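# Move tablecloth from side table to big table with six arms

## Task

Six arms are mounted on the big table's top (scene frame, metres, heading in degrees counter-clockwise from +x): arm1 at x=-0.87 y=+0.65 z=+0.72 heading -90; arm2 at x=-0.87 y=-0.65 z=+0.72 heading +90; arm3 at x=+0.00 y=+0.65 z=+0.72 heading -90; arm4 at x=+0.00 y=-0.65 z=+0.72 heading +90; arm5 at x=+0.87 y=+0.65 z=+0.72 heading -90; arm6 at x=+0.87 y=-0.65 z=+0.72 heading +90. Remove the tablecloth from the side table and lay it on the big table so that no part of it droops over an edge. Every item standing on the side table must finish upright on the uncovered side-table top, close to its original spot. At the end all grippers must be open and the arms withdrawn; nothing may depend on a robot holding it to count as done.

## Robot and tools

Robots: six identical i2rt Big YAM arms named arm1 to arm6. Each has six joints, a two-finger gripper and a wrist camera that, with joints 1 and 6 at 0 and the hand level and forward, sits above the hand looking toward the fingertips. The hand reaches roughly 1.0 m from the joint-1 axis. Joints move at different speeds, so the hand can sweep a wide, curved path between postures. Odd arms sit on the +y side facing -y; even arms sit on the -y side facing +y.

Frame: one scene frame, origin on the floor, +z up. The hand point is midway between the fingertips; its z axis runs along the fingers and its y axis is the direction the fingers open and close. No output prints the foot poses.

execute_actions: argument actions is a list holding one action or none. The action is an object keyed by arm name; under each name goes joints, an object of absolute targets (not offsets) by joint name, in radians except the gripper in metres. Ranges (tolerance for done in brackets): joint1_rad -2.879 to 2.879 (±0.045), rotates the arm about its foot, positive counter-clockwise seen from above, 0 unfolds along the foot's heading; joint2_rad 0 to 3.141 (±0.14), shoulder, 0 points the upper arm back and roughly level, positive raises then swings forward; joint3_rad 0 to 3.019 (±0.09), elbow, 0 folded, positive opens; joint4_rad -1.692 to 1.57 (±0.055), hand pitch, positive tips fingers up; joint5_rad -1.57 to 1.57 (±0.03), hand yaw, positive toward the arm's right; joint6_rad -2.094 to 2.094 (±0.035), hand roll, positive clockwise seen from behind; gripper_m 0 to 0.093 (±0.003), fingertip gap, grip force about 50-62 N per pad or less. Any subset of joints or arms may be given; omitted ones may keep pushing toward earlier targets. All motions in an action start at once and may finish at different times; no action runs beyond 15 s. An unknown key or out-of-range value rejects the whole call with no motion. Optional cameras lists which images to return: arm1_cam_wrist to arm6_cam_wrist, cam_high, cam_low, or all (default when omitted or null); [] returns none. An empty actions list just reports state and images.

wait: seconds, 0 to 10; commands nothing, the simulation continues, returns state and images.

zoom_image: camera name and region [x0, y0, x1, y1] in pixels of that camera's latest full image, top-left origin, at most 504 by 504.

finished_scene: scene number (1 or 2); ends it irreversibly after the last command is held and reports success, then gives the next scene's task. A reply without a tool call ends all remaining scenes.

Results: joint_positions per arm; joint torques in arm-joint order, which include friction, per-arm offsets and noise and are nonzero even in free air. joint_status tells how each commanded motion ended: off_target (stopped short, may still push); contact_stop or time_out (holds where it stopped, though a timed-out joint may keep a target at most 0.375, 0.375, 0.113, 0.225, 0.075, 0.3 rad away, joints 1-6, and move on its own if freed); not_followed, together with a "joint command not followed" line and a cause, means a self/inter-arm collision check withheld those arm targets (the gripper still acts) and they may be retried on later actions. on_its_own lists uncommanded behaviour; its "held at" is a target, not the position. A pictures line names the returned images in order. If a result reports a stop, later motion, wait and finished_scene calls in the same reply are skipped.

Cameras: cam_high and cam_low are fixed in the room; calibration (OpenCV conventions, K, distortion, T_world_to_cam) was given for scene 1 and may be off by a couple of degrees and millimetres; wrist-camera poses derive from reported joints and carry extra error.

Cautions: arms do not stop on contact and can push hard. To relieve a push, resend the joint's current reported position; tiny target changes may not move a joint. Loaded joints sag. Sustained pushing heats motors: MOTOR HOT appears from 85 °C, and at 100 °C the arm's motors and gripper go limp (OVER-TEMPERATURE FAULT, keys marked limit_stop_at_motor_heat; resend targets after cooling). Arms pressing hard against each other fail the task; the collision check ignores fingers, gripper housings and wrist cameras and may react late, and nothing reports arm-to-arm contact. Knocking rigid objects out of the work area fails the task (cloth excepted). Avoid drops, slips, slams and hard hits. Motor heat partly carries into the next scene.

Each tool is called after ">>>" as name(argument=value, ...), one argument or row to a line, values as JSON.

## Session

>>> execute_actions(
  actions=[],
)

Scene clock: 0.00 s.
Joint torques (N m, as the arm reports them, + toward a larger angle): no reading
Motor temperatures (°C, as the motors report them): arm1=[26 27 31 26 27 27] | arm2=[29 31 31 30 27 28] | arm3=[27 29 30 29 29 30] | arm4=[27 27 33 29 30 28] | arm5=[27 32 36 29 30 31] | arm6=[30 31 33 26 27 29]
arm1.joint_positions: joint1_rad=-0.010 joint2_rad=+0.421 joint3_rad=+1.470 joint4_rad=-1.523 joint5_rad=+0.015 joint6_rad=+0.004 gripper_m=+0.095
arm1.joint_status: not commanded
arm1.hand: x=-0.8709 y=+0.5370 z=+1.3497 quat_wxyz=(-0.369, -0.602, -0.605, +0.369) (m; scene frame)
arm2.joint_positions: joint1_rad=-0.017 joint2_rad=+0.455 joint3_rad=+1.454 joint4_rad=-1.551 joint5_rad=-0.001 joint6_rad=+0.008 gripper_m=+0.094
arm2.joint_status: not commanded
arm2.hand: x=-0.8682 y=-0.5231 z=+1.3115 quat_wxyz=(-0.349, +0.607, -0.626, -0.342) (m; scene frame)
arm3.joint_positions: joint1_rad=-0.009 joint2_rad=+0.448 joint3_rad=+1.477 joint4_rad=-1.524 joint5_rad=-0.017 joint6_rad=+0.010 gripper_m=+0.095
arm3.joint_status: not commanded
arm3.hand: x=-0.0038 y=+0.5294 z=+1.3170 quat_wxyz=(-0.369, -0.613, -0.599, +0.358) (m; scene frame)
arm4.joint_positions: joint1_rad=+0.000 joint2_rad=+0.422 joint3_rad=+1.469 joint4_rad=-1.531 joint5_rad=+0.002 joint6_rad=+0.013 gripper_m=+0.094
arm4.joint_status: not commanded
arm4.hand: x=-0.0069 y=-0.5381 z=+1.3055 quat_wxyz=(-0.365, +0.607, -0.603, -0.367) (m; scene frame)
arm5.joint_positions: joint1_rad=-0.012 joint2_rad=+0.422 joint3_rad=+1.474 joint4_rad=-1.550 joint5_rad=+0.007 joint6_rad=-0.001 gripper_m=+0.095
arm5.joint_status: not commanded
arm5.hand: x=+0.8654 y=+0.5398 z=+1.3181 quat_wxyz=(-0.352, -0.619, -0.597, +0.369) (m; scene frame)
arm6.joint_positions: joint1_rad=+0.015 joint2_rad=+0.432 joint3_rad=+1.482 joint4_rad=-1.535 joint5_rad=-0.012 joint6_rad=+0.001 gripper_m=+0.095
arm6.joint_status: not commanded
arm6.hand: x=+0.8633 y=-0.5377 z=+1.3852 quat_wxyz=(-0.359, +0.615, -0.595, -0.373) (m; scene frame)
pictures: arm1_cam_wrist, arm2_cam_wrist, arm3_cam_wrist, arm4_cam_wrist, arm5_cam_wrist, arm6_cam_wrist, cam_high, cam_low
Images, in order (width x height): arm1_cam_wrist 616x616, arm2_cam_wrist 616x616, arm3_cam_wrist 616x616, arm4_cam_wrist 616x616, arm5_cam_wrist 616x616, arm6_cam_wrist 616x616, cam_high 504x504, cam_low 504x504.

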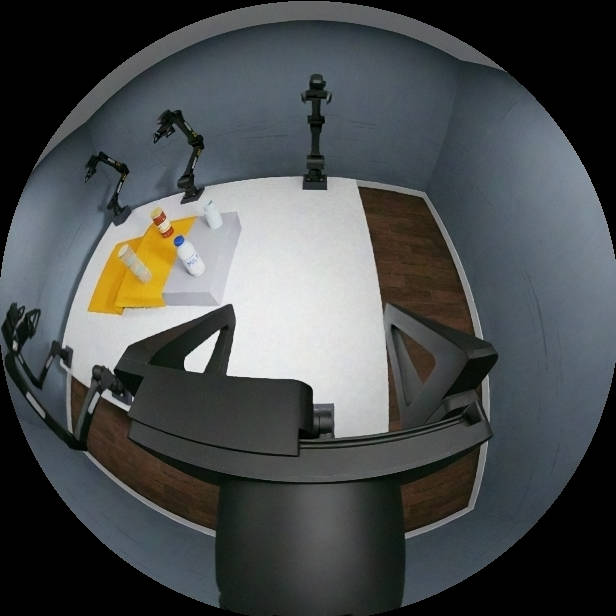

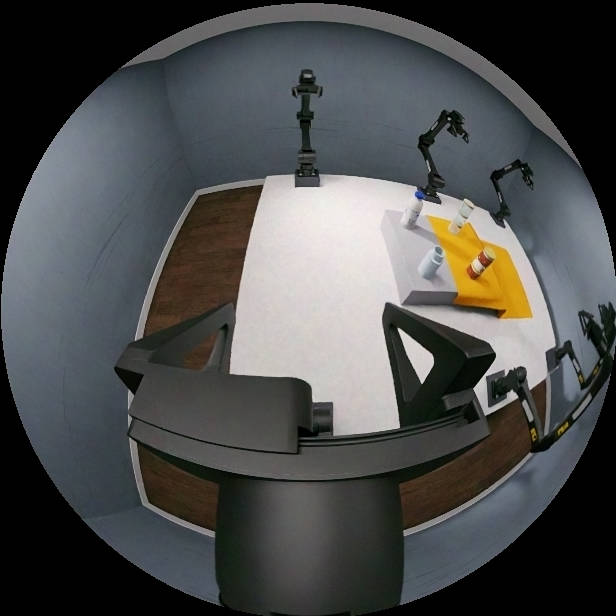

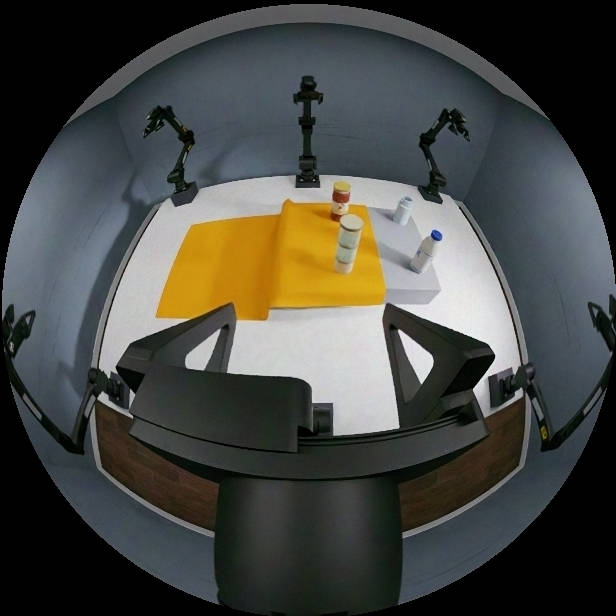

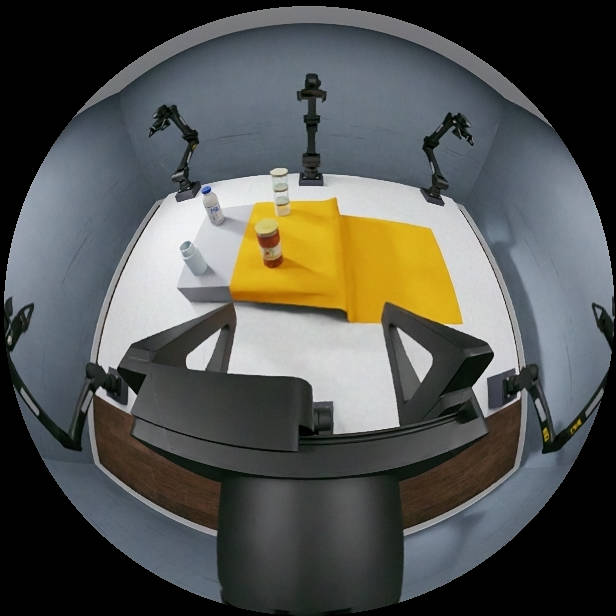

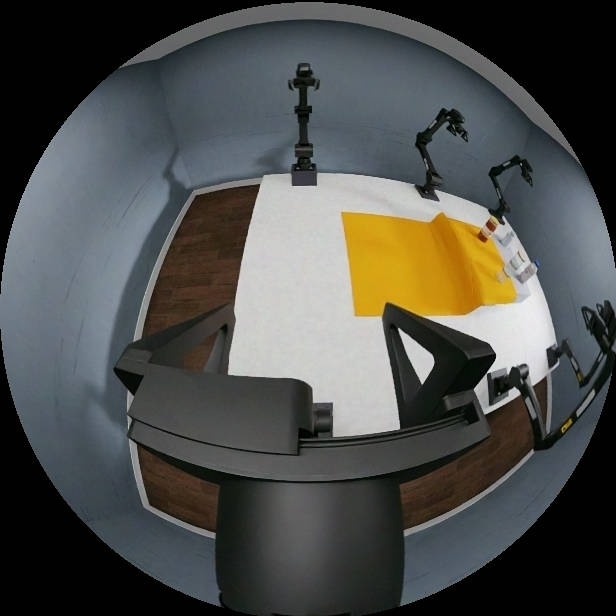

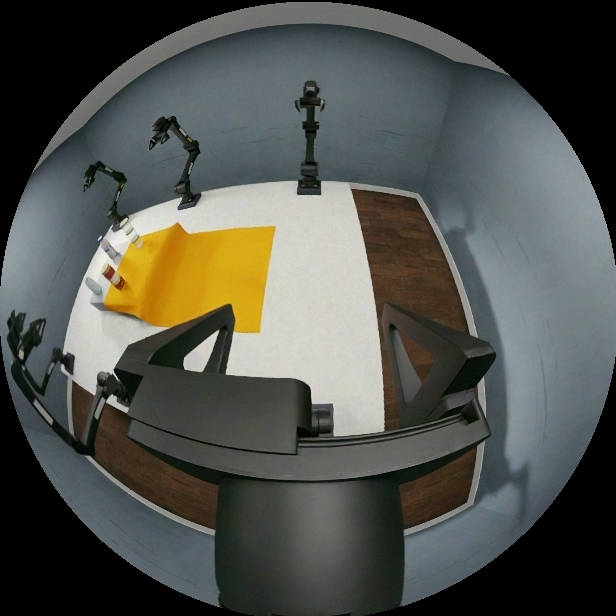

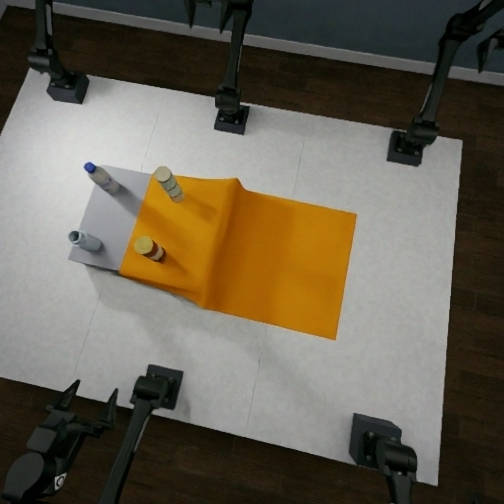

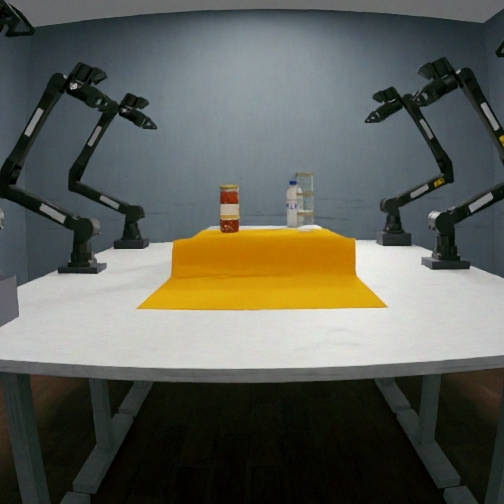

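>>> zoom_image(
  camera="cam_low",
  region=[130, 160, 400, 320],
)

>>> zoom_image(
  camera="cam_high",
  region=[50, 130, 370, 350],
)

>>> zoom_image(
  camera="arm3_cam_wrist",
  region=[250, 170, 450, 330],
)

Region (130, 160, 400, 320) of cam_low's 504x504 image, scaled by 1.867, with more detail than that image has; it fills the top 299 rows of this view, and the rest is white.

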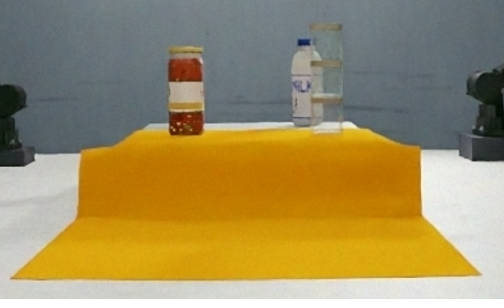

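Region (50, 130, 370, 350) of cam_high's 504x504 image, scaled by 1.575, with more detail than that image has; it fills the top 346 rows of this view, and the rest is white.

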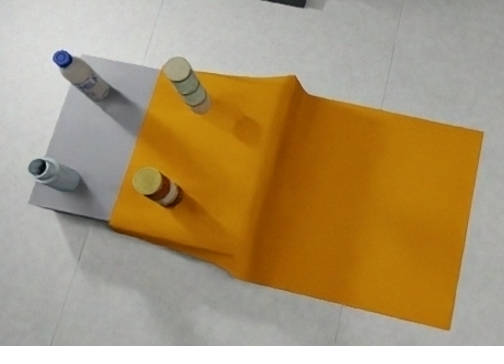

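Region (250, 170, 450, 330) of arm3_cam_wrist's 616x616 image, scaled by 2.520, with more detail than that image has; it fills the top 403 rows of this view, and the rest is white.

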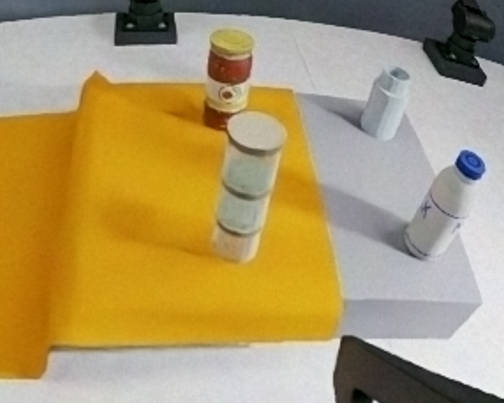

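>>> execute_actions(
  actions=[
    {"arm3":{"joints":{"joint1_rad":-0.242,"joint2_rad":1.09,"joint3_rad":0.37,"joint4_rad":0.688}},"arm4":{"joints":{"joint1_rad":0.232,"joint2_rad":1.05,"joint3_rad":0.465,"joint4_rad":0.54}},"arm5":{"joints":{"joint1_rad":-1.36,"joint2_rad":1.95,"joint3_rad":1.88,"joint4_rad":0.08,"joint5_rad":-1.0,"joint6_rad":-0.44,"gripper_m":0.075}},"arm6":{"joints":{"joint1_rad":1.395,"joint2_rad":2.1,"joint3_rad":1.97,"joint4_rad":0.08,"joint5_rad":1.0,"joint6_rad":0.46,"gripper_m":0.075}}},
  ],
  cameras=["arm3_cam_wrist","arm4_cam_wrist","cam_high","cam_low"],
)

Scene clock: 31.07 s.
Joint torques (N m, as the arm reports them, + toward a larger angle): arm1=[ 1.    5.9   6.58  1.73  0.02 -0.06] | arm2=[0.56 5.65 8.65 2.17 0.03 0.04] | arm3=[-0.9  -4.05  8.16  3.09 -0.12  0.11] | arm4=[-0.94 -8.86  9.59  3.09 -0.04 -0.11] | arm5=[ -0.95 -24.55  11.36   2.1   -0.11  -0.22] | arm6=[  0.87 -28.65  14.68   2.19   0.28   0.14]
Motor temperatures (°C, as the motors report them): arm1=[26 28 34 26 27 27] | arm2=[29 31 34 30 27 28] | arm3=[27 29 32 30 29 30] | arm4=[27 28 35 29 30 28] | arm5=[27 33 41 29 30 31] | arm6=[30 32 37 27 27 29]
arm1.joint_positions: joint1_rad=-0.010 joint2_rad=+0.421 joint3_rad=+1.470 joint4_rad=-1.523 joint5_rad=+0.015 joint6_rad=+0.004 gripper_m=+0.095
arm1.joint_status: not commanded
arm1.hand: x=-0.8709 y=+0.5370 z=+1.3497 quat_wxyz=(-0.369, -0.602, -0.605, +0.369) (m; scene frame)
arm2.joint_positions: joint1_rad=-0.017 joint2_rad=+0.455 joint3_rad=+1.454 joint4_rad=-1.551 joint5_rad=-0.001 joint6_rad=+0.008 gripper_m=+0.094
arm2.joint_status: not commanded
arm2.hand: x=-0.8682 y=-0.5231 z=+1.3115 quat_wxyz=(-0.349, +0.607, -0.626, -0.342) (m; scene frame)
arm3.joint_positions: joint1_rad=-0.233 joint2_rad=+1.096 joint3_rad=+0.377 joint4_rad=+0.662 joint5_rad=-0.017 joint6_rad=+0.010 gripper_m=+0.095
arm3.joint_status: all done
arm3.hand: x=-0.1056 y=+0.2214 z=+0.9844 quat_wxyz=(-0.434, -0.572, -0.447, +0.534) (m; scene frame)
arm4.joint_positions: joint1_rad=+0.226 joint2_rad=+1.065 joint3_rad=+0.472 joint4_rad=+0.513 joint5_rad=+0.002 joint6_rad=+0.013 gripper_m=+0.094
arm4.joint_status: all done
arm4.hand: x=-0.1113 y=-0.2037 z=+1.0028 quat_wxyz=(-0.419, +0.577, -0.455, -0.533) (m; scene frame)
arm5.joint_positions: joint1_rad=-1.355 joint2_rad=+1.956 joint3_rad=+1.846 joint4_rad=+0.063 joint5_rad=-0.998 joint6_rad=-0.429 gripper_m=+0.075
arm5.joint_status: all done
arm5.hand: x=+0.1396 y=+0.3576 z=+1.1634 quat_wxyz=(-0.273, -0.503, -0.510, +0.642) (m; scene frame)
arm6.joint_positions: joint1_rad=+1.388 joint2_rad=+2.125 joint3_rad=+1.926 joint4_rad=+0.060 joint5_rad=+0.997 joint6_rad=+0.446 gripper_m=+0.075
arm6.joint_status: all done
arm6.hand: x=+0.0870 y=-0.3663 z=+1.1327 quat_wxyz=(-0.281, +0.536, -0.499, -0.620) (m; scene frame)
pictures: arm3_cam_wrist, arm4_cam_wrist, cam_high, cam_low
camera_calibration (this result's frames):
arm3_cam_wrist: T_world_to_cam=[[-0.976536, 0.214391, -0.0203471, -0.131873], [0.151105, 0.61481, -0.774065, 0.645499], [-0.153443, -0.758976, -0.63278, 0.902061], [0, 0, 0, 1]] pos_world=[-0.0879016, 0.316056, 1.06778]
arm4_cam_wrist: T_world_to_cam=[[0.973379, 0.229186, 0.00256378, 0.149783], [0.151192, -0.633643, -0.758708, 0.649911], [-0.17226, 0.738898, -0.651426, 0.91282], [0, 0, 0, 1]] pos_world=[-0.0868145, -0.296998, 1.08734]
Images, in order (width x height): arm3_cam_wrist 616x616, arm4_cam_wrist 616x616, cam_high 504x504, cam_low 504x504.

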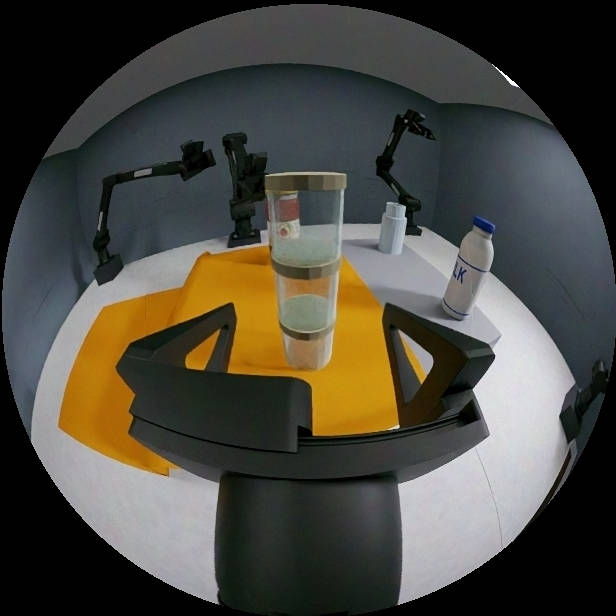

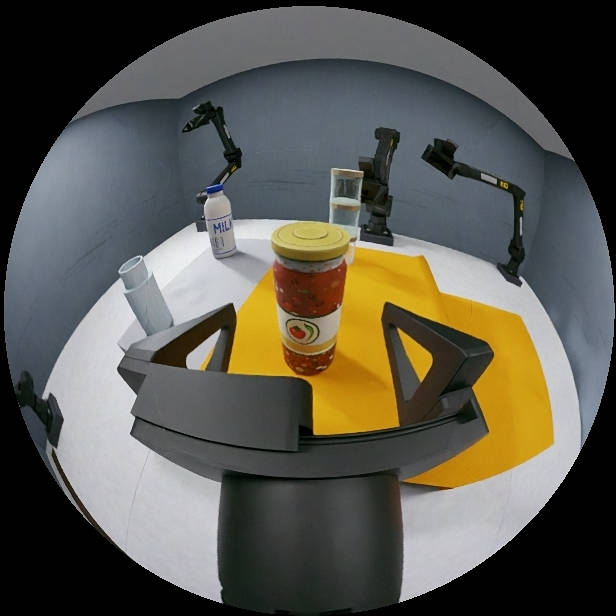

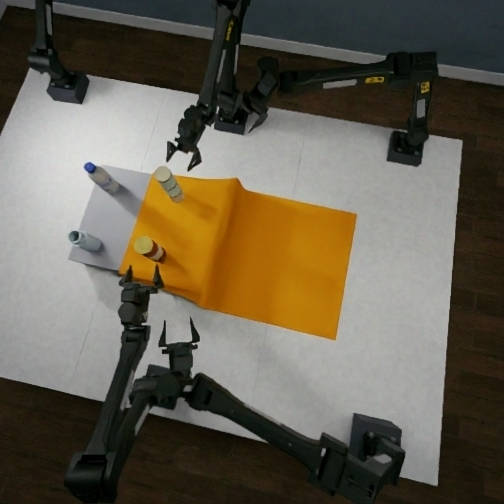

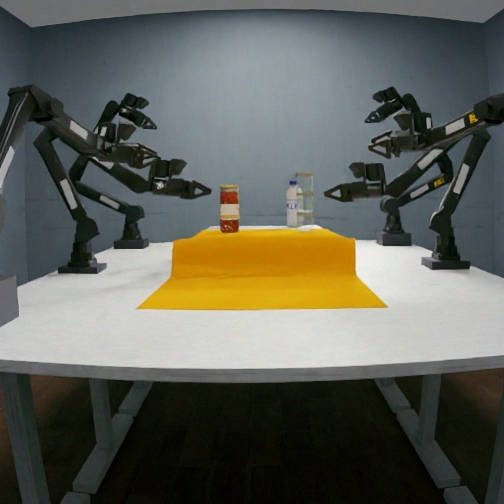

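>>> execute_actions(
  actions=[
    {"arm3":{"joints":{"joint2_rad":1.5,"joint3_rad":0.625}},"arm4":{"joints":{"joint2_rad":1.435,"joint3_rad":0.73}},"arm5":{"joints":{"joint2_rad":2.42}},"arm6":{"joints":{"joint2_rad":2.52}}},
  ],
  cameras=["arm3_cam_wrist","arm5_cam_wrist","arm6_cam_wrist","cam_low"],
)

Scene clock: 43.00 s.
Joint torques (N m, as the arm reports them, + toward a larger angle): arm1=[ 0.96  5.88  6.57  1.73  0.01 -0.05] | arm2=[-0.36  5.63  8.71  2.02 -0.04  0.02] | arm3=[-0.87 -8.31  9.72  2.88 -0.12  0.12] | arm4=[ -0.96 -12.64  13.09   2.88  -0.04  -0.11] | arm5=[ -0.65 -28.9    9.6    1.32  -0.26  -0.09] | arm6=[  1.79 -30.65  12.61   1.93   0.41   0.2 ]
Motor temperatures (°C, as the motors report them): arm1=[26 28 34 26 27 27] | arm2=[29 31 34 30 27 28] | arm3=[27 29 33 30 29 30] | arm4=[27 28 36 29 30 28] | arm5=[27 36 45 29 30 31] | arm6=[30 35 41 27 27 29]
arm1.joint_positions: joint1_rad=-0.010 joint2_rad=+0.421 joint3_rad=+1.470 joint4_rad=-1.523 joint5_rad=+0.015 joint6_rad=+0.004 gripper_m=+0.095
arm1.joint_status: not commanded
arm1.hand: x=-0.8709 y=+0.5370 z=+1.3497 quat_wxyz=(-0.369, -0.602, -0.605, +0.369) (m; scene frame)
arm2.joint_positions: joint1_rad=-0.017 joint2_rad=+0.455 joint3_rad=+1.454 joint4_rad=-1.551 joint5_rad=-0.001 joint6_rad=+0.008 gripper_m=+0.094
arm2.joint_status: not commanded
arm2.hand: x=-0.8682 y=-0.5231 z=+1.3115 quat_wxyz=(-0.349, +0.607, -0.626, -0.342) (m; scene frame)
arm3.joint_positions: joint1_rad=-0.233 joint2_rad=+1.501 joint3_rad=+0.600 joint4_rad=+0.667 joint5_rad=-0.017 joint6_rad=+0.010 gripper_m=+0.095
arm3.joint_status: all done
arm3.hand: x=-0.1286 y=+0.1262 z=+0.9085 quat_wxyz=(-0.393, -0.618, -0.482, +0.481) (m; scene frame)
arm4.joint_positions: joint1_rad=+0.226 joint2_rad=+1.434 joint3_rad=+0.685 joint4_rad=+0.517 joint5_rad=+0.002 joint6_rad=+0.013 gripper_m=+0.094
arm4.joint_status: all done
arm4.hand: x=-0.1336 y=-0.1095 z=+0.9395 quat_wxyz=(-0.384, +0.615, -0.486, -0.487) (m; scene frame)
arm5.joint_positions: joint1_rad=-1.356 joint2_rad=+2.425 joint3_rad=+1.851 joint4_rad=+0.080 joint5_rad=-1.002 joint6_rad=-0.443 gripper_m=+0.075
arm5.joint_status: all done
arm5.hand: x=+0.0941 y=+0.3497 z=+0.7981 quat_wxyz=(-0.353, -0.638, -0.470, +0.497) (m; scene frame)
arm6.joint_positions: joint1_rad=+1.388 joint2_rad=+2.547 joint3_rad=+1.929 joint4_rad=+0.074 joint5_rad=+0.998 joint6_rad=+0.448 gripper_m=+0.075
arm6.joint_status: all done
arm6.hand: x=+0.0796 y=-0.3637 z=+0.7936 quat_wxyz=(-0.356, +0.657, -0.456, -0.483) (m; scene frame)
pictures: arm3_cam_wrist, arm5_cam_wrist, arm6_cam_wrist, cam_low
camera_calibration (this result's frames):
arm3_cam_wrist: T_world_to_cam=[[-0.975875, 0.216905, -0.0248936, -0.131558], [0.180521, 0.737489, -0.650786, 0.525033], [-0.1228, -0.63958, -0.758853, 0.881632], [0, 0, 0, 1]] pos_world=[-0.114899, 0.205204, 1.00744]
arm5_cam_wrist: T_world_to_cam=[[-0.949489, 0.31354, 0.0127496, -0.029347], [0.238845, 0.748448, -0.618691, 0.216759], [-0.203527, -0.584395, -0.785531, 0.969292], [0, 0, 0, 1]] pos_world=[0.117641, 0.413418, 0.89589]
arm6_cam_wrist: T_world_to_cam=[[0.94613, 0.322708, 0.0264236, 0.0158746], [0.27002, -0.74135, -0.614402, 0.199356], [-0.178683, 0.588439, -0.788551, 0.985844], [0, 0, 0, 1]] pos_world=[0.107304, -0.437439, 0.899453]
Images, in order (width x height): arm3_cam_wrist 616x616, arm5_cam_wrist 616x616, arm6_cam_wrist 616x616, cam_low 504x504.

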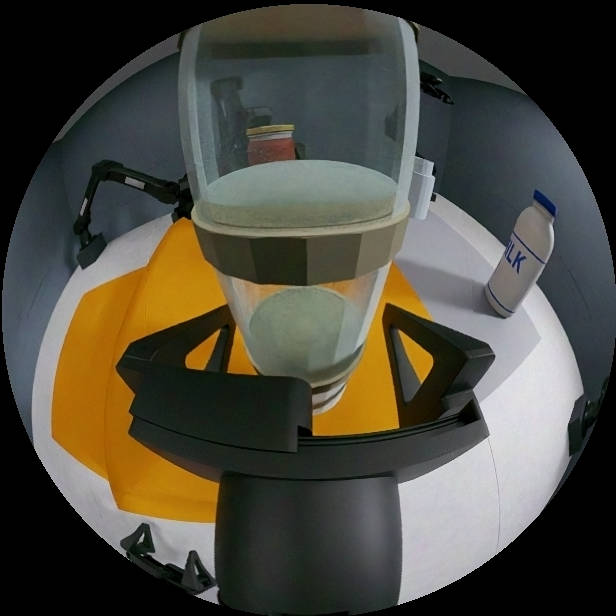

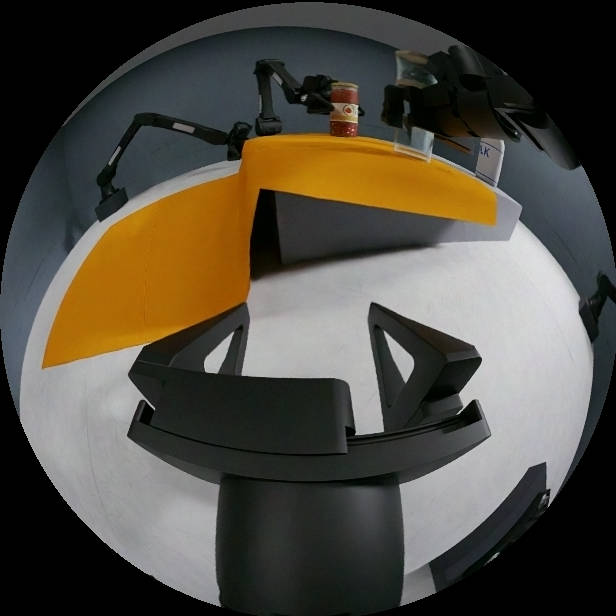

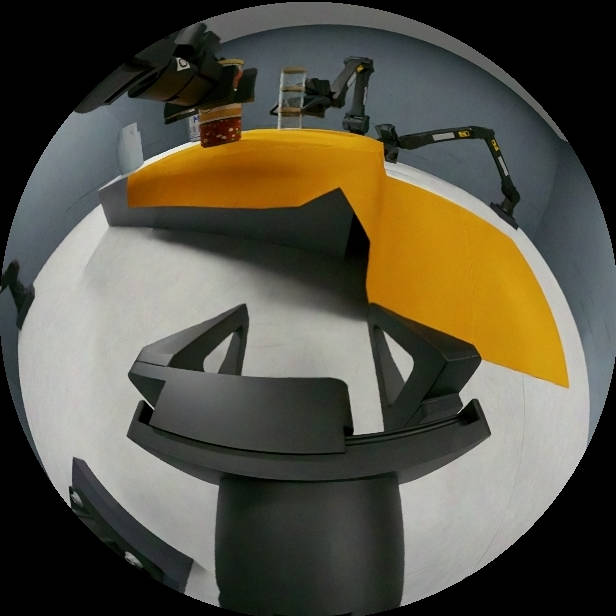

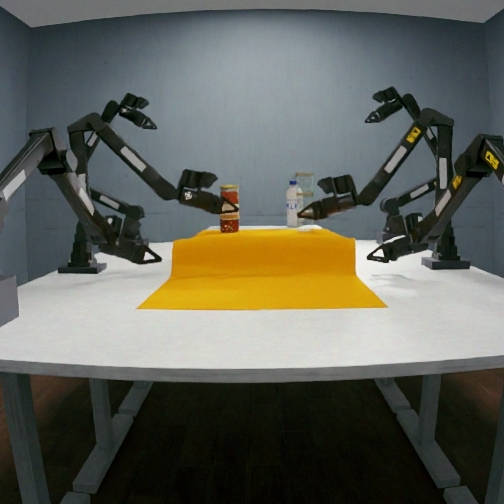

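>>> execute_actions(
  actions=[
    {"arm3":{"joints":{"gripper_m":0.045}},"arm4":{"joints":{"gripper_m":0.05}},"arm5":{"joints":{"joint1_rad":-1.222}},"arm6":{"joints":{"joint1_rad":1.258}}},
  ],
  cameras=["arm5_cam_wrist","arm6_cam_wrist"],
)

Scene clock: 49.97 s.
Joint torques (N m, as the arm reports them, + toward a larger angle): arm1=[ 0.95  5.87  6.58  1.73  0.01 -0.05] | arm2=[0.15 3.92 8.67 2.18 0.01 0.06] | arm3=[-0.83 -8.34  9.73  2.89 -0.07  0.12] | arm4=[ -0.92 -12.42  13.08   2.9   -0.07  -0.11] | arm5=[  0.24 -28.75   9.58   1.32  -0.31  -0.08] | arm6=[  0.35 -30.86  12.52   1.67   0.44   0.2 ]
Motor temperatures (°C, as the motors report them): arm1=[26 28 34 26 27 27] | arm2=[29 31 35 30 27 28] | arm3=[27 29 33 30 29 30] | arm4=[27 28 36 30 30 28] | arm5=[27 37 45 29 30 31] | arm6=[30 37 42 27 27 29]
arm1.joint_positions: joint1_rad=-0.010 joint2_rad=+0.421 joint3_rad=+1.470 joint4_rad=-1.523 joint5_rad=+0.015 joint6_rad=+0.004 gripper_m=+0.095
arm1.joint_status: not commanded
arm1.hand: x=-0.8709 y=+0.5370 z=+1.3497 quat_wxyz=(-0.369, -0.602, -0.605, +0.369) (m; scene frame)
arm2.joint_positions: joint1_rad=-0.017 joint2_rad=+0.455 joint3_rad=+1.454 joint4_rad=-1.551 joint5_rad=-0.001 joint6_rad=+0.008 gripper_m=+0.094
arm2.joint_status: not commanded
arm2.hand: x=-0.8682 y=-0.5231 z=+1.3115 quat_wxyz=(-0.349, +0.607, -0.626, -0.342) (m; scene frame)
arm3.joint_positions: joint1_rad=-0.233 joint2_rad=+1.501 joint3_rad=+0.600 joint4_rad=+0.668 joint5_rad=-0.018 joint6_rad=+0.010 gripper_m=+0.060
arm3.joint_status: gripper_m off_target (ended at +0.060, target +0.045)
arm3.hand: x=-0.1284 y=+0.1262 z=+0.9086 quat_wxyz=(-0.393, -0.618, -0.482, +0.481) (m; scene frame)
arm4.joint_positions: joint1_rad=+0.226 joint2_rad=+1.434 joint3_rad=+0.685 joint4_rad=+0.517 joint5_rad=+0.003 joint6_rad=+0.013 gripper_m=+0.066
arm4.joint_status: gripper_m off_target (ended at +0.066, target +0.050)
arm4.hand: x=-0.1334 y=-0.1094 z=+0.9395 quat_wxyz=(-0.384, +0.615, -0.486, -0.487) (m; scene frame)
arm5.joint_positions: joint1_rad=-1.229 joint2_rad=+2.425 joint3_rad=+1.851 joint4_rad=+0.080 joint5_rad=-1.001 joint6_rad=-0.443 gripper_m=+0.075
arm5.joint_status: all done
arm5.hand: x=+0.1384 y=+0.2536 z=+0.7979 quat_wxyz=(-0.384, -0.607, -0.510, +0.474) (m; scene frame)
arm6.joint_positions: joint1_rad=+1.260 joint2_rad=+2.547 joint3_rad=+1.929 joint4_rad=+0.074 joint5_rad=+0.998 joint6_rad=+0.448 gripper_m=+0.075
arm6.joint_status: all done
arm6.hand: x=+0.1224 y=-0.2656 z=+0.7940 quat_wxyz=(-0.386, +0.626, -0.497, -0.460) (m; scene frame)
pictures: arm5_cam_wrist, arm6_cam_wrist
camera_calibration (this result's frames):
arm5_cam_wrist: T_world_to_cam=[[-0.981441, 0.191329, 0.01288, 0.0781321], [0.142582, 0.773002, -0.618174, 0.284636], [-0.128231, -0.604865, -0.785936, 0.917023], [0, 0, 0, 1]] pos_world=[0.153689, 0.319702, 0.895669]
arm6_cam_wrist: T_world_to_cam=[[0.979475, 0.199856, 0.0262137, -0.0928178], [0.173429, -0.769308, -0.614888, 0.265615], [-0.102722, 0.606813, -0.788179, 0.931398], [0, 0, 0, 1]] pos_world=[0.140523, -0.342295, 0.899864]
Images, in order (width x height): arm5_cam_wrist 616x616, arm6_cam_wrist 616x616.

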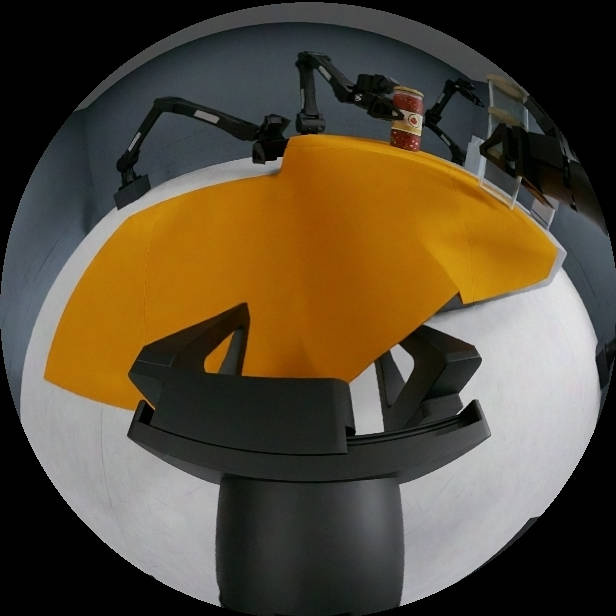

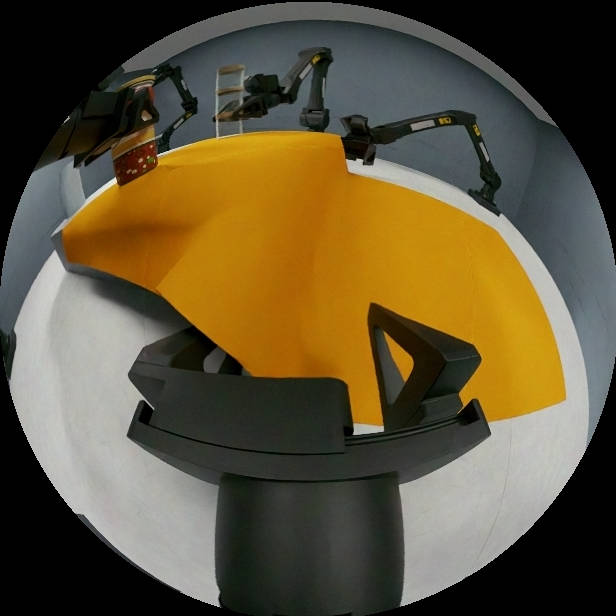

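>>> execute_actions(
  actions=[
    {"arm3":{"joints":{"joint2_rad":1.4}},"arm4":{"joints":{"joint2_rad":1.305}},"arm5":{"joints":{"gripper_m":0.0}},"arm6":{"joints":{"gripper_m":0.0}}},
  ],
  cameras=["arm6_cam_wrist","cam_low"],
)

Scene clock: 54.83 s.
Joint torques (N m, as the arm reports them, + toward a larger angle): arm1=[ 0.99  5.9   6.58  1.73  0.01 -0.05] | arm2=[-0.14  5.19  9.    2.04 -0.02  0.06] | arm3=[-0.85 -8.41 10.39  2.91 -0.07  0.12] | arm4=[ -0.99 -16.73  13.55   3.02  -0.07  -0.1 ] | arm5=[  0.2  -28.78   9.6    1.33  -0.31  -0.08] | arm6=[  0.42 -31.39  12.53   1.65   0.48   0.17]
Motor temperatures (°C, as the motors report them): arm1=[26 28 34 26 27 27] | arm2=[29 31 35 30 27 28] | arm3=[27 29 34 30 29 30] | arm4=[27 28 37 30 30 28] | arm5=[27 38 46 29 30 31] | arm6=[30 37 42 27 27 29]
arm1.joint_positions: joint1_rad=-0.010 joint2_rad=+0.421 joint3_rad=+1.470 joint4_rad=-1.523 joint5_rad=+0.015 joint6_rad=+0.004 gripper_m=+0.095
arm1.joint_status: not commanded
arm1.hand: x=-0.8709 y=+0.5370 z=+1.3497 quat_wxyz=(-0.369, -0.602, -0.605, +0.369) (m; scene frame)
arm2.joint_positions: joint1_rad=-0.017 joint2_rad=+0.455 joint3_rad=+1.454 joint4_rad=-1.551 joint5_rad=-0.001 joint6_rad=+0.008 gripper_m=+0.094
arm2.joint_status: not commanded
arm2.hand: x=-0.8682 y=-0.5231 z=+1.3115 quat_wxyz=(-0.349, +0.607, -0.626, -0.342) (m; scene frame)
arm3.joint_positions: joint1_rad=-0.233 joint2_rad=+1.412 joint3_rad=+0.600 joint4_rad=+0.668 joint5_rad=-0.018 joint6_rad=+0.010 gripper_m=+0.060
arm3.joint_status: all done
arm3.hand: x=-0.1277 y=+0.1307 z=+0.9549 quat_wxyz=(-0.414, -0.595, -0.465, +0.508) (m; scene frame)
arm4.joint_positions: joint1_rad=+0.226 joint2_rad=+1.361 joint3_rad=+0.685 joint4_rad=+0.515 joint5_rad=+0.003 joint6_rad=+0.013 gripper_m=+0.066
arm4.joint_status: all done
arm4.hand: x=-0.1323 y=-0.1158 z=+0.9778 quat_wxyz=(-0.401, +0.598, -0.472, -0.509) (m; scene frame)
arm5.joint_positions: joint1_rad=-1.229 joint2_rad=+2.425 joint3_rad=+1.851 joint4_rad=+0.080 joint5_rad=-1.001 joint6_rad=-0.443 gripper_m=+0.001
arm5.joint_status: all done
arm5.hand: x=+0.1384 y=+0.2536 z=+0.7979 quat_wxyz=(-0.384, -0.607, -0.510, +0.474) (m; scene frame)
arm6.joint_positions: joint1_rad=+1.260 joint2_rad=+2.547 joint3_rad=+1.929 joint4_rad=+0.074 joint5_rad=+0.998 joint6_rad=+0.448 gripper_m=+0.001
arm6.joint_status: all done
arm6.hand: x=+0.1224 y=-0.2656 z=+0.7940 quat_wxyz=(-0.386, +0.626, -0.497, -0.460) (m; scene frame)
pictures: arm6_cam_wrist, cam_low
camera_calibration (this result's frames):
arm6_cam_wrist: T_world_to_cam=[[0.979475, 0.199856, 0.0262137, -0.0928178], [0.173429, -0.769308, -0.614888, 0.265615], [-0.102722, 0.606813, -0.788179, 0.931398], [0, 0, 0, 1]] pos_world=[0.140523, -0.342295, 0.899864]
Images, in order (width x height): arm6_cam_wrist 616x616, cam_low 504x504.

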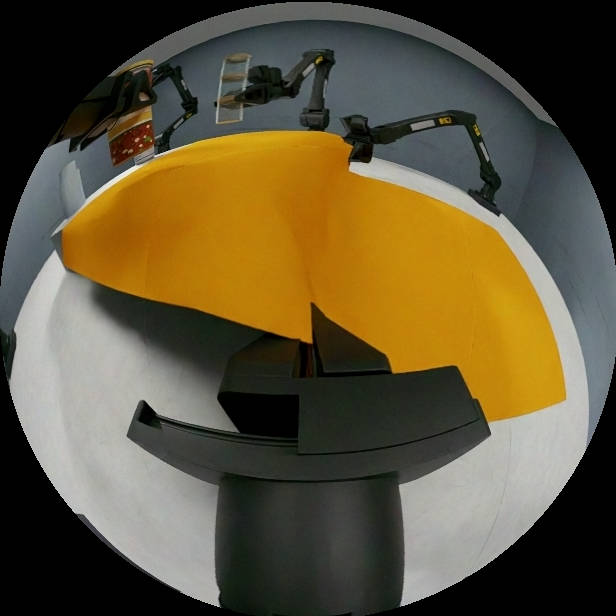

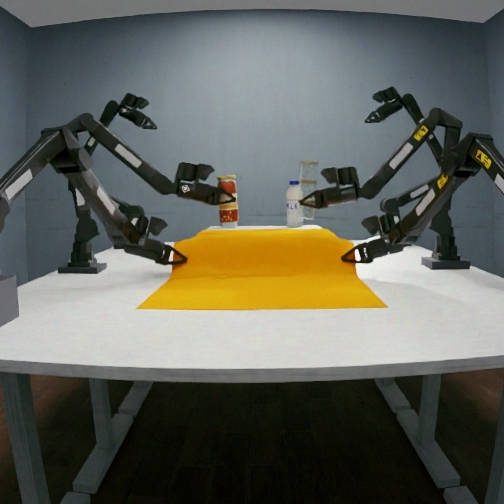

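Both lifted whole. Pull.

>>> execute_actions(
  actions=[
    {"arm5":{"joints":{"joint1_rad":-1.08,"joint2_rad":1.73,"joint3_rad":1.145,"joint4_rad":0.12}},"arm6":{"joints":{"joint1_rad":1.1,"joint2_rad":1.88,"joint3_rad":1.17,"joint4_rad":0.25}}},
  ],
  cameras=["cam_high"],
)

Scene clock: 60.43 s.
Joint torques (N m, as the arm reports them, + toward a larger angle): arm1=[ 0.97  5.85  6.58  1.74  0.02 -0.05] | arm2=[ 0.65  5.41  8.86  2.12 -0.07  0.09] | arm3=[-0.9  -8.34 10.36  2.89 -0.07  0.12] | arm4=[ -1.04 -16.84  13.57   2.99  -0.07  -0.11] | arm5=[ -0.26 -15.49   7.89   1.93  -0.34  -0.08] | arm6=[  0.93 -18.55   9.82   1.94   0.32   0.21]
Motor temperatures (°C, as the motors report them): arm1=[26 28 34 26 27 27] | arm2=[29 31 35 30 27 28] | arm3=[27 30 34 30 29 30] | arm4=[27 28 37 30 30 28] | arm5=[27 38 45 29 30 31] | arm6=[30 38 42 27 27 29]
arm1.joint_positions: joint1_rad=-0.010 joint2_rad=+0.421 joint3_rad=+1.470 joint4_rad=-1.523 joint5_rad=+0.015 joint6_rad=+0.004 gripper_m=+0.095
arm1.joint_status: not commanded
arm1.hand: x=-0.8709 y=+0.5370 z=+1.3497 quat_wxyz=(-0.369, -0.602, -0.605, +0.369) (m; scene frame)
arm2.joint_positions: joint1_rad=-0.017 joint2_rad=+0.455 joint3_rad=+1.454 joint4_rad=-1.551 joint5_rad=-0.001 joint6_rad=+0.008 gripper_m=+0.094
arm2.joint_status: not commanded
arm2.hand: x=-0.8682 y=-0.5231 z=+1.3115 quat_wxyz=(-0.349, +0.607, -0.626, -0.342) (m; scene frame)
arm3.joint_positions: joint1_rad=-0.233 joint2_rad=+1.412 joint3_rad=+0.600 joint4_rad=+0.668 joint5_rad=-0.018 joint6_rad=+0.010 gripper_m=+0.060
arm3.joint_status: not commanded
arm3.hand: x=-0.1277 y=+0.1307 z=+0.9549 quat_wxyz=(-0.414, -0.595, -0.465, +0.508) (m; scene frame)
arm4.joint_positions: joint1_rad=+0.226 joint2_rad=+1.361 joint3_rad=+0.685 joint4_rad=+0.515 joint5_rad=+0.003 joint6_rad=+0.013 gripper_m=+0.066
arm4.joint_status: not commanded
arm4.hand: x=-0.1323 y=-0.1158 z=+0.9778 quat_wxyz=(-0.401, +0.598, -0.472, -0.509) (m; scene frame)
arm5.joint_positions: joint1_rad=-1.081 joint2_rad=+1.707 joint3_rad=+1.143 joint4_rad=+0.106 joint5_rad=-1.000 joint6_rad=-0.443 gripper_m=+0.001
arm5.joint_status: all done
arm5.hand: x=+0.3887 y=+0.2436 z=+0.9752 quat_wxyz=(-0.412, -0.557, -0.556, +0.458) (m; scene frame)
arm6.joint_positions: joint1_rad=+1.101 joint2_rad=+1.872 joint3_rad=+1.157 joint4_rad=+0.237 joint5_rad=+1.000 joint6_rad=+0.448 gripper_m=+0.001
arm6.joint_status: all done
arm6.hand: x=+0.3645 y=-0.2376 z=+0.9611 quat_wxyz=(-0.414, +0.565, -0.551, -0.453) (m; scene frame)
pictures: cam_high
Images, in order (width x height): cam_high 504x504.

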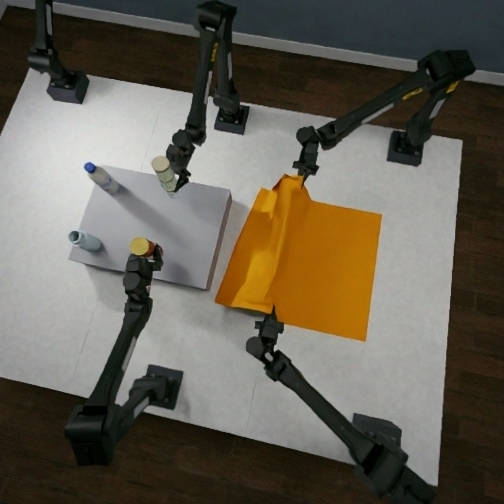

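>>> execute_actions(
  actions=[
    {"arm3":{"joints":{"joint2_rad":1.502}},"arm4":{"joints":{"joint2_rad":1.428}},"arm5":{"joints":{"joint1_rad":-0.969,"joint3_rad":0.77,"joint4_rad":0.46}},"arm6":{"joints":{"joint1_rad":0.961,"joint2_rad":1.9,"joint3_rad":0.83,"joint4_rad":0.6}}},
  ],
  cameras=["cam_high","arm1_cam_wrist"],
)

Scene clock: 66.47 s.
Joint torques (N m, as the arm reports them, + toward a larger angle): arm1=[ 0.98  5.85  6.58  1.73  0.01 -0.05] | arm2=[-0.49  5.26  8.8   2.31  0.01  0.06] | arm3=[-0.84 -8.67  9.51  2.63 -0.07  0.12] | arm4=[ -1.02 -13.77  12.87   2.74  -0.07  -0.12] | arm5=[ -1.19 -12.07   5.34   1.9   -0.29  -0.08] | arm6=[  2.09 -15.6    6.66   2.08   0.36   0.18]
Motor temperatures (°C, as the motors report them): arm1=[26 28 34 26 27 27] | arm2=[29 31 35 30 27 28] | arm3=[27 30 34 30 29 30] | arm4=[27 29 38 30 30 28] | arm5=[27 37 45 29 30 31] | arm6=[30 37 40 27 27 29]
arm1.joint_positions: joint1_rad=-0.010 joint2_rad=+0.421 joint3_rad=+1.470 joint4_rad=-1.523 joint5_rad=+0.015 joint6_rad=+0.004 gripper_m=+0.095
arm1.joint_status: not commanded
arm1.hand: x=-0.8709 y=+0.5370 z=+1.3497 quat_wxyz=(-0.369, -0.602, -0.605, +0.369) (m; scene frame)
arm2.joint_positions: joint1_rad=-0.017 joint2_rad=+0.455 joint3_rad=+1.454 joint4_rad=-1.551 joint5_rad=-0.001 joint6_rad=+0.008 gripper_m=+0.094
arm2.joint_status: not commanded
arm2.hand: x=-0.8682 y=-0.5231 z=+1.3115 quat_wxyz=(-0.349, +0.607, -0.626, -0.342) (m; scene frame)
arm3.joint_positions: joint1_rad=-0.233 joint2_rad=+1.508 joint3_rad=+0.603 joint4_rad=+0.674 joint5_rad=-0.018 joint6_rad=+0.010 gripper_m=+0.060
arm3.joint_status: all done
arm3.hand: x=-0.1288 y=+0.1249 z=+0.9081 quat_wxyz=(-0.394, -0.617, -0.482, +0.482) (m; scene frame)
arm4.joint_positions: joint1_rad=+0.226 joint2_rad=+1.440 joint3_rad=+0.688 joint4_rad=+0.521 joint5_rad=+0.003 joint6_rad=+0.015 gripper_m=+0.066
arm4.joint_status: all done
arm4.hand: x=-0.1338 y=-0.1080 z=+0.9383 quat_wxyz=(-0.384, +0.615, -0.487, -0.488) (m; scene frame)
arm5.joint_positions: joint1_rad=-0.957 joint2_rad=+1.707 joint3_rad=+0.776 joint4_rad=+0.447 joint5_rad=-1.001 joint6_rad=-0.443 gripper_m=+0.001
arm5.joint_status: all done
arm5.hand: x=+0.5230 y=+0.2414 z=+0.8689 quat_wxyz=(-0.443, -0.529, -0.588, +0.421) (m; scene frame)
arm6.joint_positions: joint1_rad=+0.949 joint2_rad=+1.892 joint3_rad=+0.821 joint4_rad=+0.580 joint5_rad=+1.000 joint6_rad=+0.449 gripper_m=+0.001
arm6.joint_status: all done
arm6.hand: x=+0.5148 y=-0.2232 z=+0.8710 quat_wxyz=(-0.449, +0.525, -0.592, -0.415) (m; scene frame)
pictures: arm1_cam_wrist, cam_high
Images, in order (width x height): arm1_cam_wrist 616x616, cam_high 504x504.

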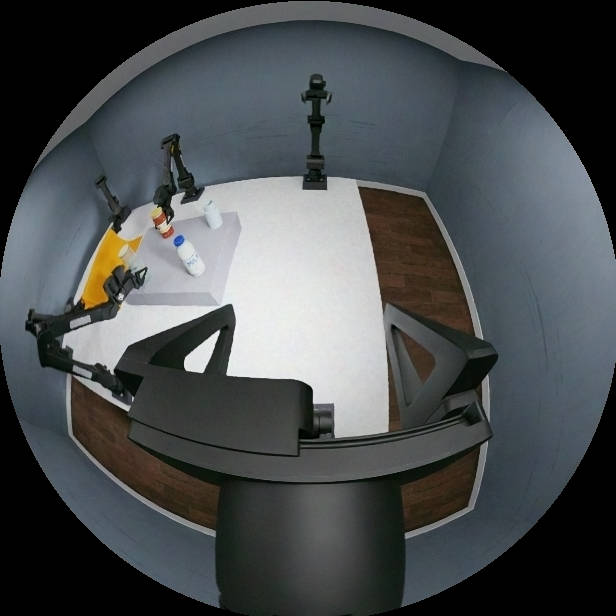

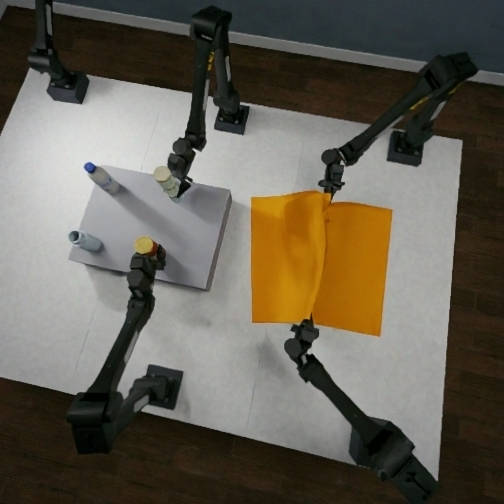

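>>> execute_actions(
  actions=[
    {"arm3":{"joints":{"gripper_m":0.093}},"arm4":{"joints":{"gripper_m":0.093}},"arm5":{"joints":{"gripper_m":0.04}},"arm6":{"joints":{"gripper_m":0.04}}},
  ],
  cameras=[],
)

>>> execute_actions(
  actions=[
    {"arm3":{"joints":{"joint2_rad":0.7,"joint3_rad":0.25}},"arm4":{"joints":{"joint2_rad":0.7,"joint3_rad":0.33}},"arm5":{"joints":{"joint2_rad":1.2,"joint3_rad":0.45,"joint1_rad":-1.12}},"arm6":{"joints":{"joint2_rad":1.4,"joint3_rad":0.5,"joint1_rad":1.12}}},
  ],
  cameras=["cam_high","cam_low"],
)

Scene clock: 79.40 s.
Joint torques (N m, as the arm reports them, + toward a larger angle): arm1=[ 1.    5.89  6.58  1.74  0.02 -0.06] | arm2=[-0.04  5.31  9.    2.18 -0.08  0.05] | arm3=[-0.85 -8.62  9.5   2.65 -0.09  0.12] | arm4=[ -1.   -14.    12.92   2.73  -0.07  -0.12] | arm5=[ -0.98 -11.82   5.31   1.89  -0.29  -0.08] | arm6=[  1.9  -15.01   6.69   2.02   0.38   0.1 ]
Motor temperatures (°C, as the motors report them): arm1=[26 28 35 26 27 27] | arm2=[29 31 35 30 27 28] | arm3=[27 30 34 30 29 30] | arm4=[27 29 38 30 30 28] | arm5=[27 35 42 29 30 31] | arm6=[30 35 38 27 27 29]
arm1.joint_positions: joint1_rad=-0.010 joint2_rad=+0.421 joint3_rad=+1.470 joint4_rad=-1.523 joint5_rad=+0.015 joint6_rad=+0.004 gripper_m=+0.095
arm1.joint_status: not commanded
arm1.hand: x=-0.8709 y=+0.5370 z=+1.3497 quat_wxyz=(-0.369, -0.602, -0.605, +0.369) (m; scene frame)
arm2.joint_positions: joint1_rad=-0.017 joint2_rad=+0.455 joint3_rad=+1.454 joint4_rad=-1.551 joint5_rad=-0.001 joint6_rad=+0.008 gripper_m=+0.094
arm2.joint_status: not commanded
arm2.hand: x=-0.8682 y=-0.5231 z=+1.3115 quat_wxyz=(-0.349, +0.607, -0.626, -0.342) (m; scene frame)
arm3.joint_positions: joint1_rad=-0.233 joint2_rad=+1.507 joint3_rad=+0.603 joint4_rad=+0.674 joint5_rad=-0.018 joint6_rad=+0.010 gripper_m=+0.093
arm3.joint_status: all done
arm3.hand: x=-0.1288 y=+0.1249 z=+0.9083 quat_wxyz=(-0.394, -0.617, -0.482, +0.482) (m; scene frame)
arm4.joint_positions: joint1_rad=+0.226 joint2_rad=+1.440 joint3_rad=+0.688 joint4_rad=+0.521 joint5_rad=+0.003 joint6_rad=+0.015 gripper_m=+0.093
arm4.joint_status: all done
arm4.hand: x=-0.1338 y=-0.1080 z=+0.9383 quat_wxyz=(-0.384, +0.615, -0.487, -0.488) (m; scene frame)
arm5.joint_positions: joint1_rad=-0.961 joint2_rad=+1.707 joint3_rad=+0.776 joint4_rad=+0.447 joint5_rad=-1.001 joint6_rad=-0.443 gripper_m=+0.040
arm5.joint_status: all done
arm5.hand: x=+0.5213 y=+0.2429 z=+0.8689 quat_wxyz=(-0.442, -0.531, -0.587, +0.422) (m; scene frame)
arm6.joint_positions: joint1_rad=+0.951 joint2_rad=+1.892 joint3_rad=+0.821 joint4_rad=+0.580 joint5_rad=+1.000 joint6_rad=+0.449 gripper_m=+0.040
arm6.joint_status: all done
arm6.hand: x=+0.5140 y=-0.2238 z=+0.8710 quat_wxyz=(-0.448, +0.525, -0.592, -0.416) (m; scene frame)
pictures: none
No camera images: the call's "cameras" was empty. Leave "cameras" out to get every camera's image.

Scene clock: 80.80 s.
Joint torques (N m, as the arm reports them, + toward a larger angle): arm1=[ 1.02  5.85  6.59  1.74  0.02 -0.05] | arm2=[-0.28  5.29  8.93  2.41  0.02  0.06] | arm3=[-0.92  0.18  9.22  2.49 -0.08  0.12] | arm4=[-0.77 -3.38 10.4   2.67 -0.07 -0.12] | arm5=[ 0.21 -5.53  6.45  1.92 -0.23 -0.06] | arm6=[ 0.19 -9.36  7.33  2.12  0.31  0.1 ]
Motor temperatures (°C, as the motors report them): arm1=[26 28 35 26 27 27] | arm2=[29 31 35 30 27 28] | arm3=[27 30 34 30 29 30] | arm4=[27 29 38 30 30 28] | arm5=[27 35 42 29 30 31] | arm6=[30 35 38 27 27 29]
arm1.joint_positions: joint1_rad=-0.010 joint2_rad=+0.421 joint3_rad=+1.470 joint4_rad=-1.523 joint5_rad=+0.015 joint6_rad=+0.004 gripper_m=+0.095
arm1.joint_status: not commanded
arm1.hand: x=-0.8709 y=+0.5370 z=+1.3497 quat_wxyz=(-0.369, -0.602, -0.605, +0.369) (m; scene frame)
arm2.joint_positions: joint1_rad=-0.017 joint2_rad=+0.455 joint3_rad=+1.454 joint4_rad=-1.551 joint5_rad=-0.001 joint6_rad=+0.008 gripper_m=+0.094
arm2.joint_status: not commanded
arm2.hand: x=-0.8682 y=-0.5231 z=+1.3115 quat_wxyz=(-0.349, +0.607, -0.626, -0.342) (m; scene frame)
arm3.joint_positions: joint1_rad=-0.233 joint2_rad=+0.697 joint3_rad=+0.259 joint4_rad=+0.674 joint5_rad=-0.018 joint6_rad=+0.010 gripper_m=+0.093
arm3.joint_status: all done
arm3.hand: x=-0.0864 y=+0.3012 z=+1.0728 quat_wxyz=(-0.494, -0.486, -0.381, +0.612) (m; scene frame)
arm4.joint_positions: joint1_rad=+0.226 joint2_rad=+0.701 joint3_rad=+0.339 joint4_rad=+0.521 joint5_rad=+0.003 joint6_rad=+0.015 gripper_m=+0.093
arm4.joint_status: all done
arm4.hand: x=-0.0921 y=-0.2848 z=+1.0718 quat_wxyz=(-0.469, +0.509, -0.402, -0.599) (m; scene frame)
arm5.joint_positions: joint1_rad=-1.126 joint2_rad=+1.197 joint3_rad=+0.458 joint4_rad=+0.448 joint5_rad=-1.000 joint6_rad=-0.443 gripper_m=+0.040
arm5.joint_status: all done
arm5.hand: x=+0.5753 y=+0.3579 z=+0.9590 quat_wxyz=(-0.379, -0.519, -0.556, +0.527) (m; scene frame)
arm6.joint_positions: joint1_rad=+1.128 joint2_rad=+1.405 joint3_rad=+0.500 joint4_rad=+0.584 joint5_rad=+1.000 joint6_rad=+0.449 gripper_m=+0.040
arm6.joint_status: all done
arm6.hand: x=+0.5486 y=-0.3419 z=+0.9788 quat_wxyz=(-0.387, +0.524, -0.556, -0.516) (m; scene frame)
pictures: cam_high, cam_low
Images, in order (width x height): cam_high 504x504, cam_low 504x504.

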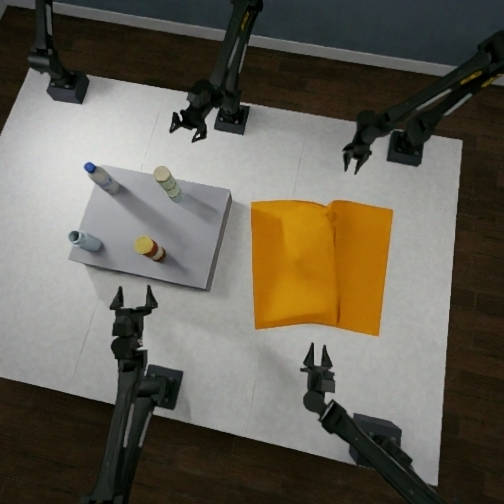

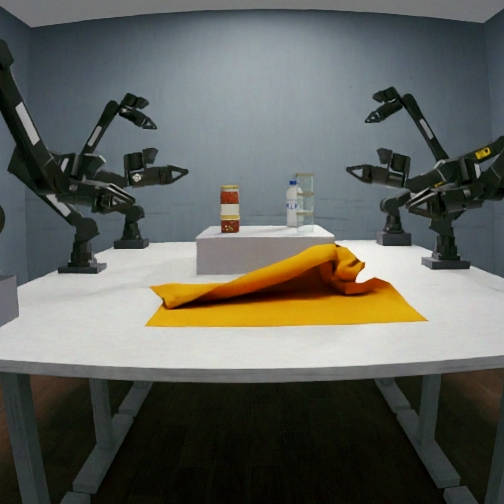

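>>> finished_scene(
  scene=2,
)

The scene is finished: the task was done.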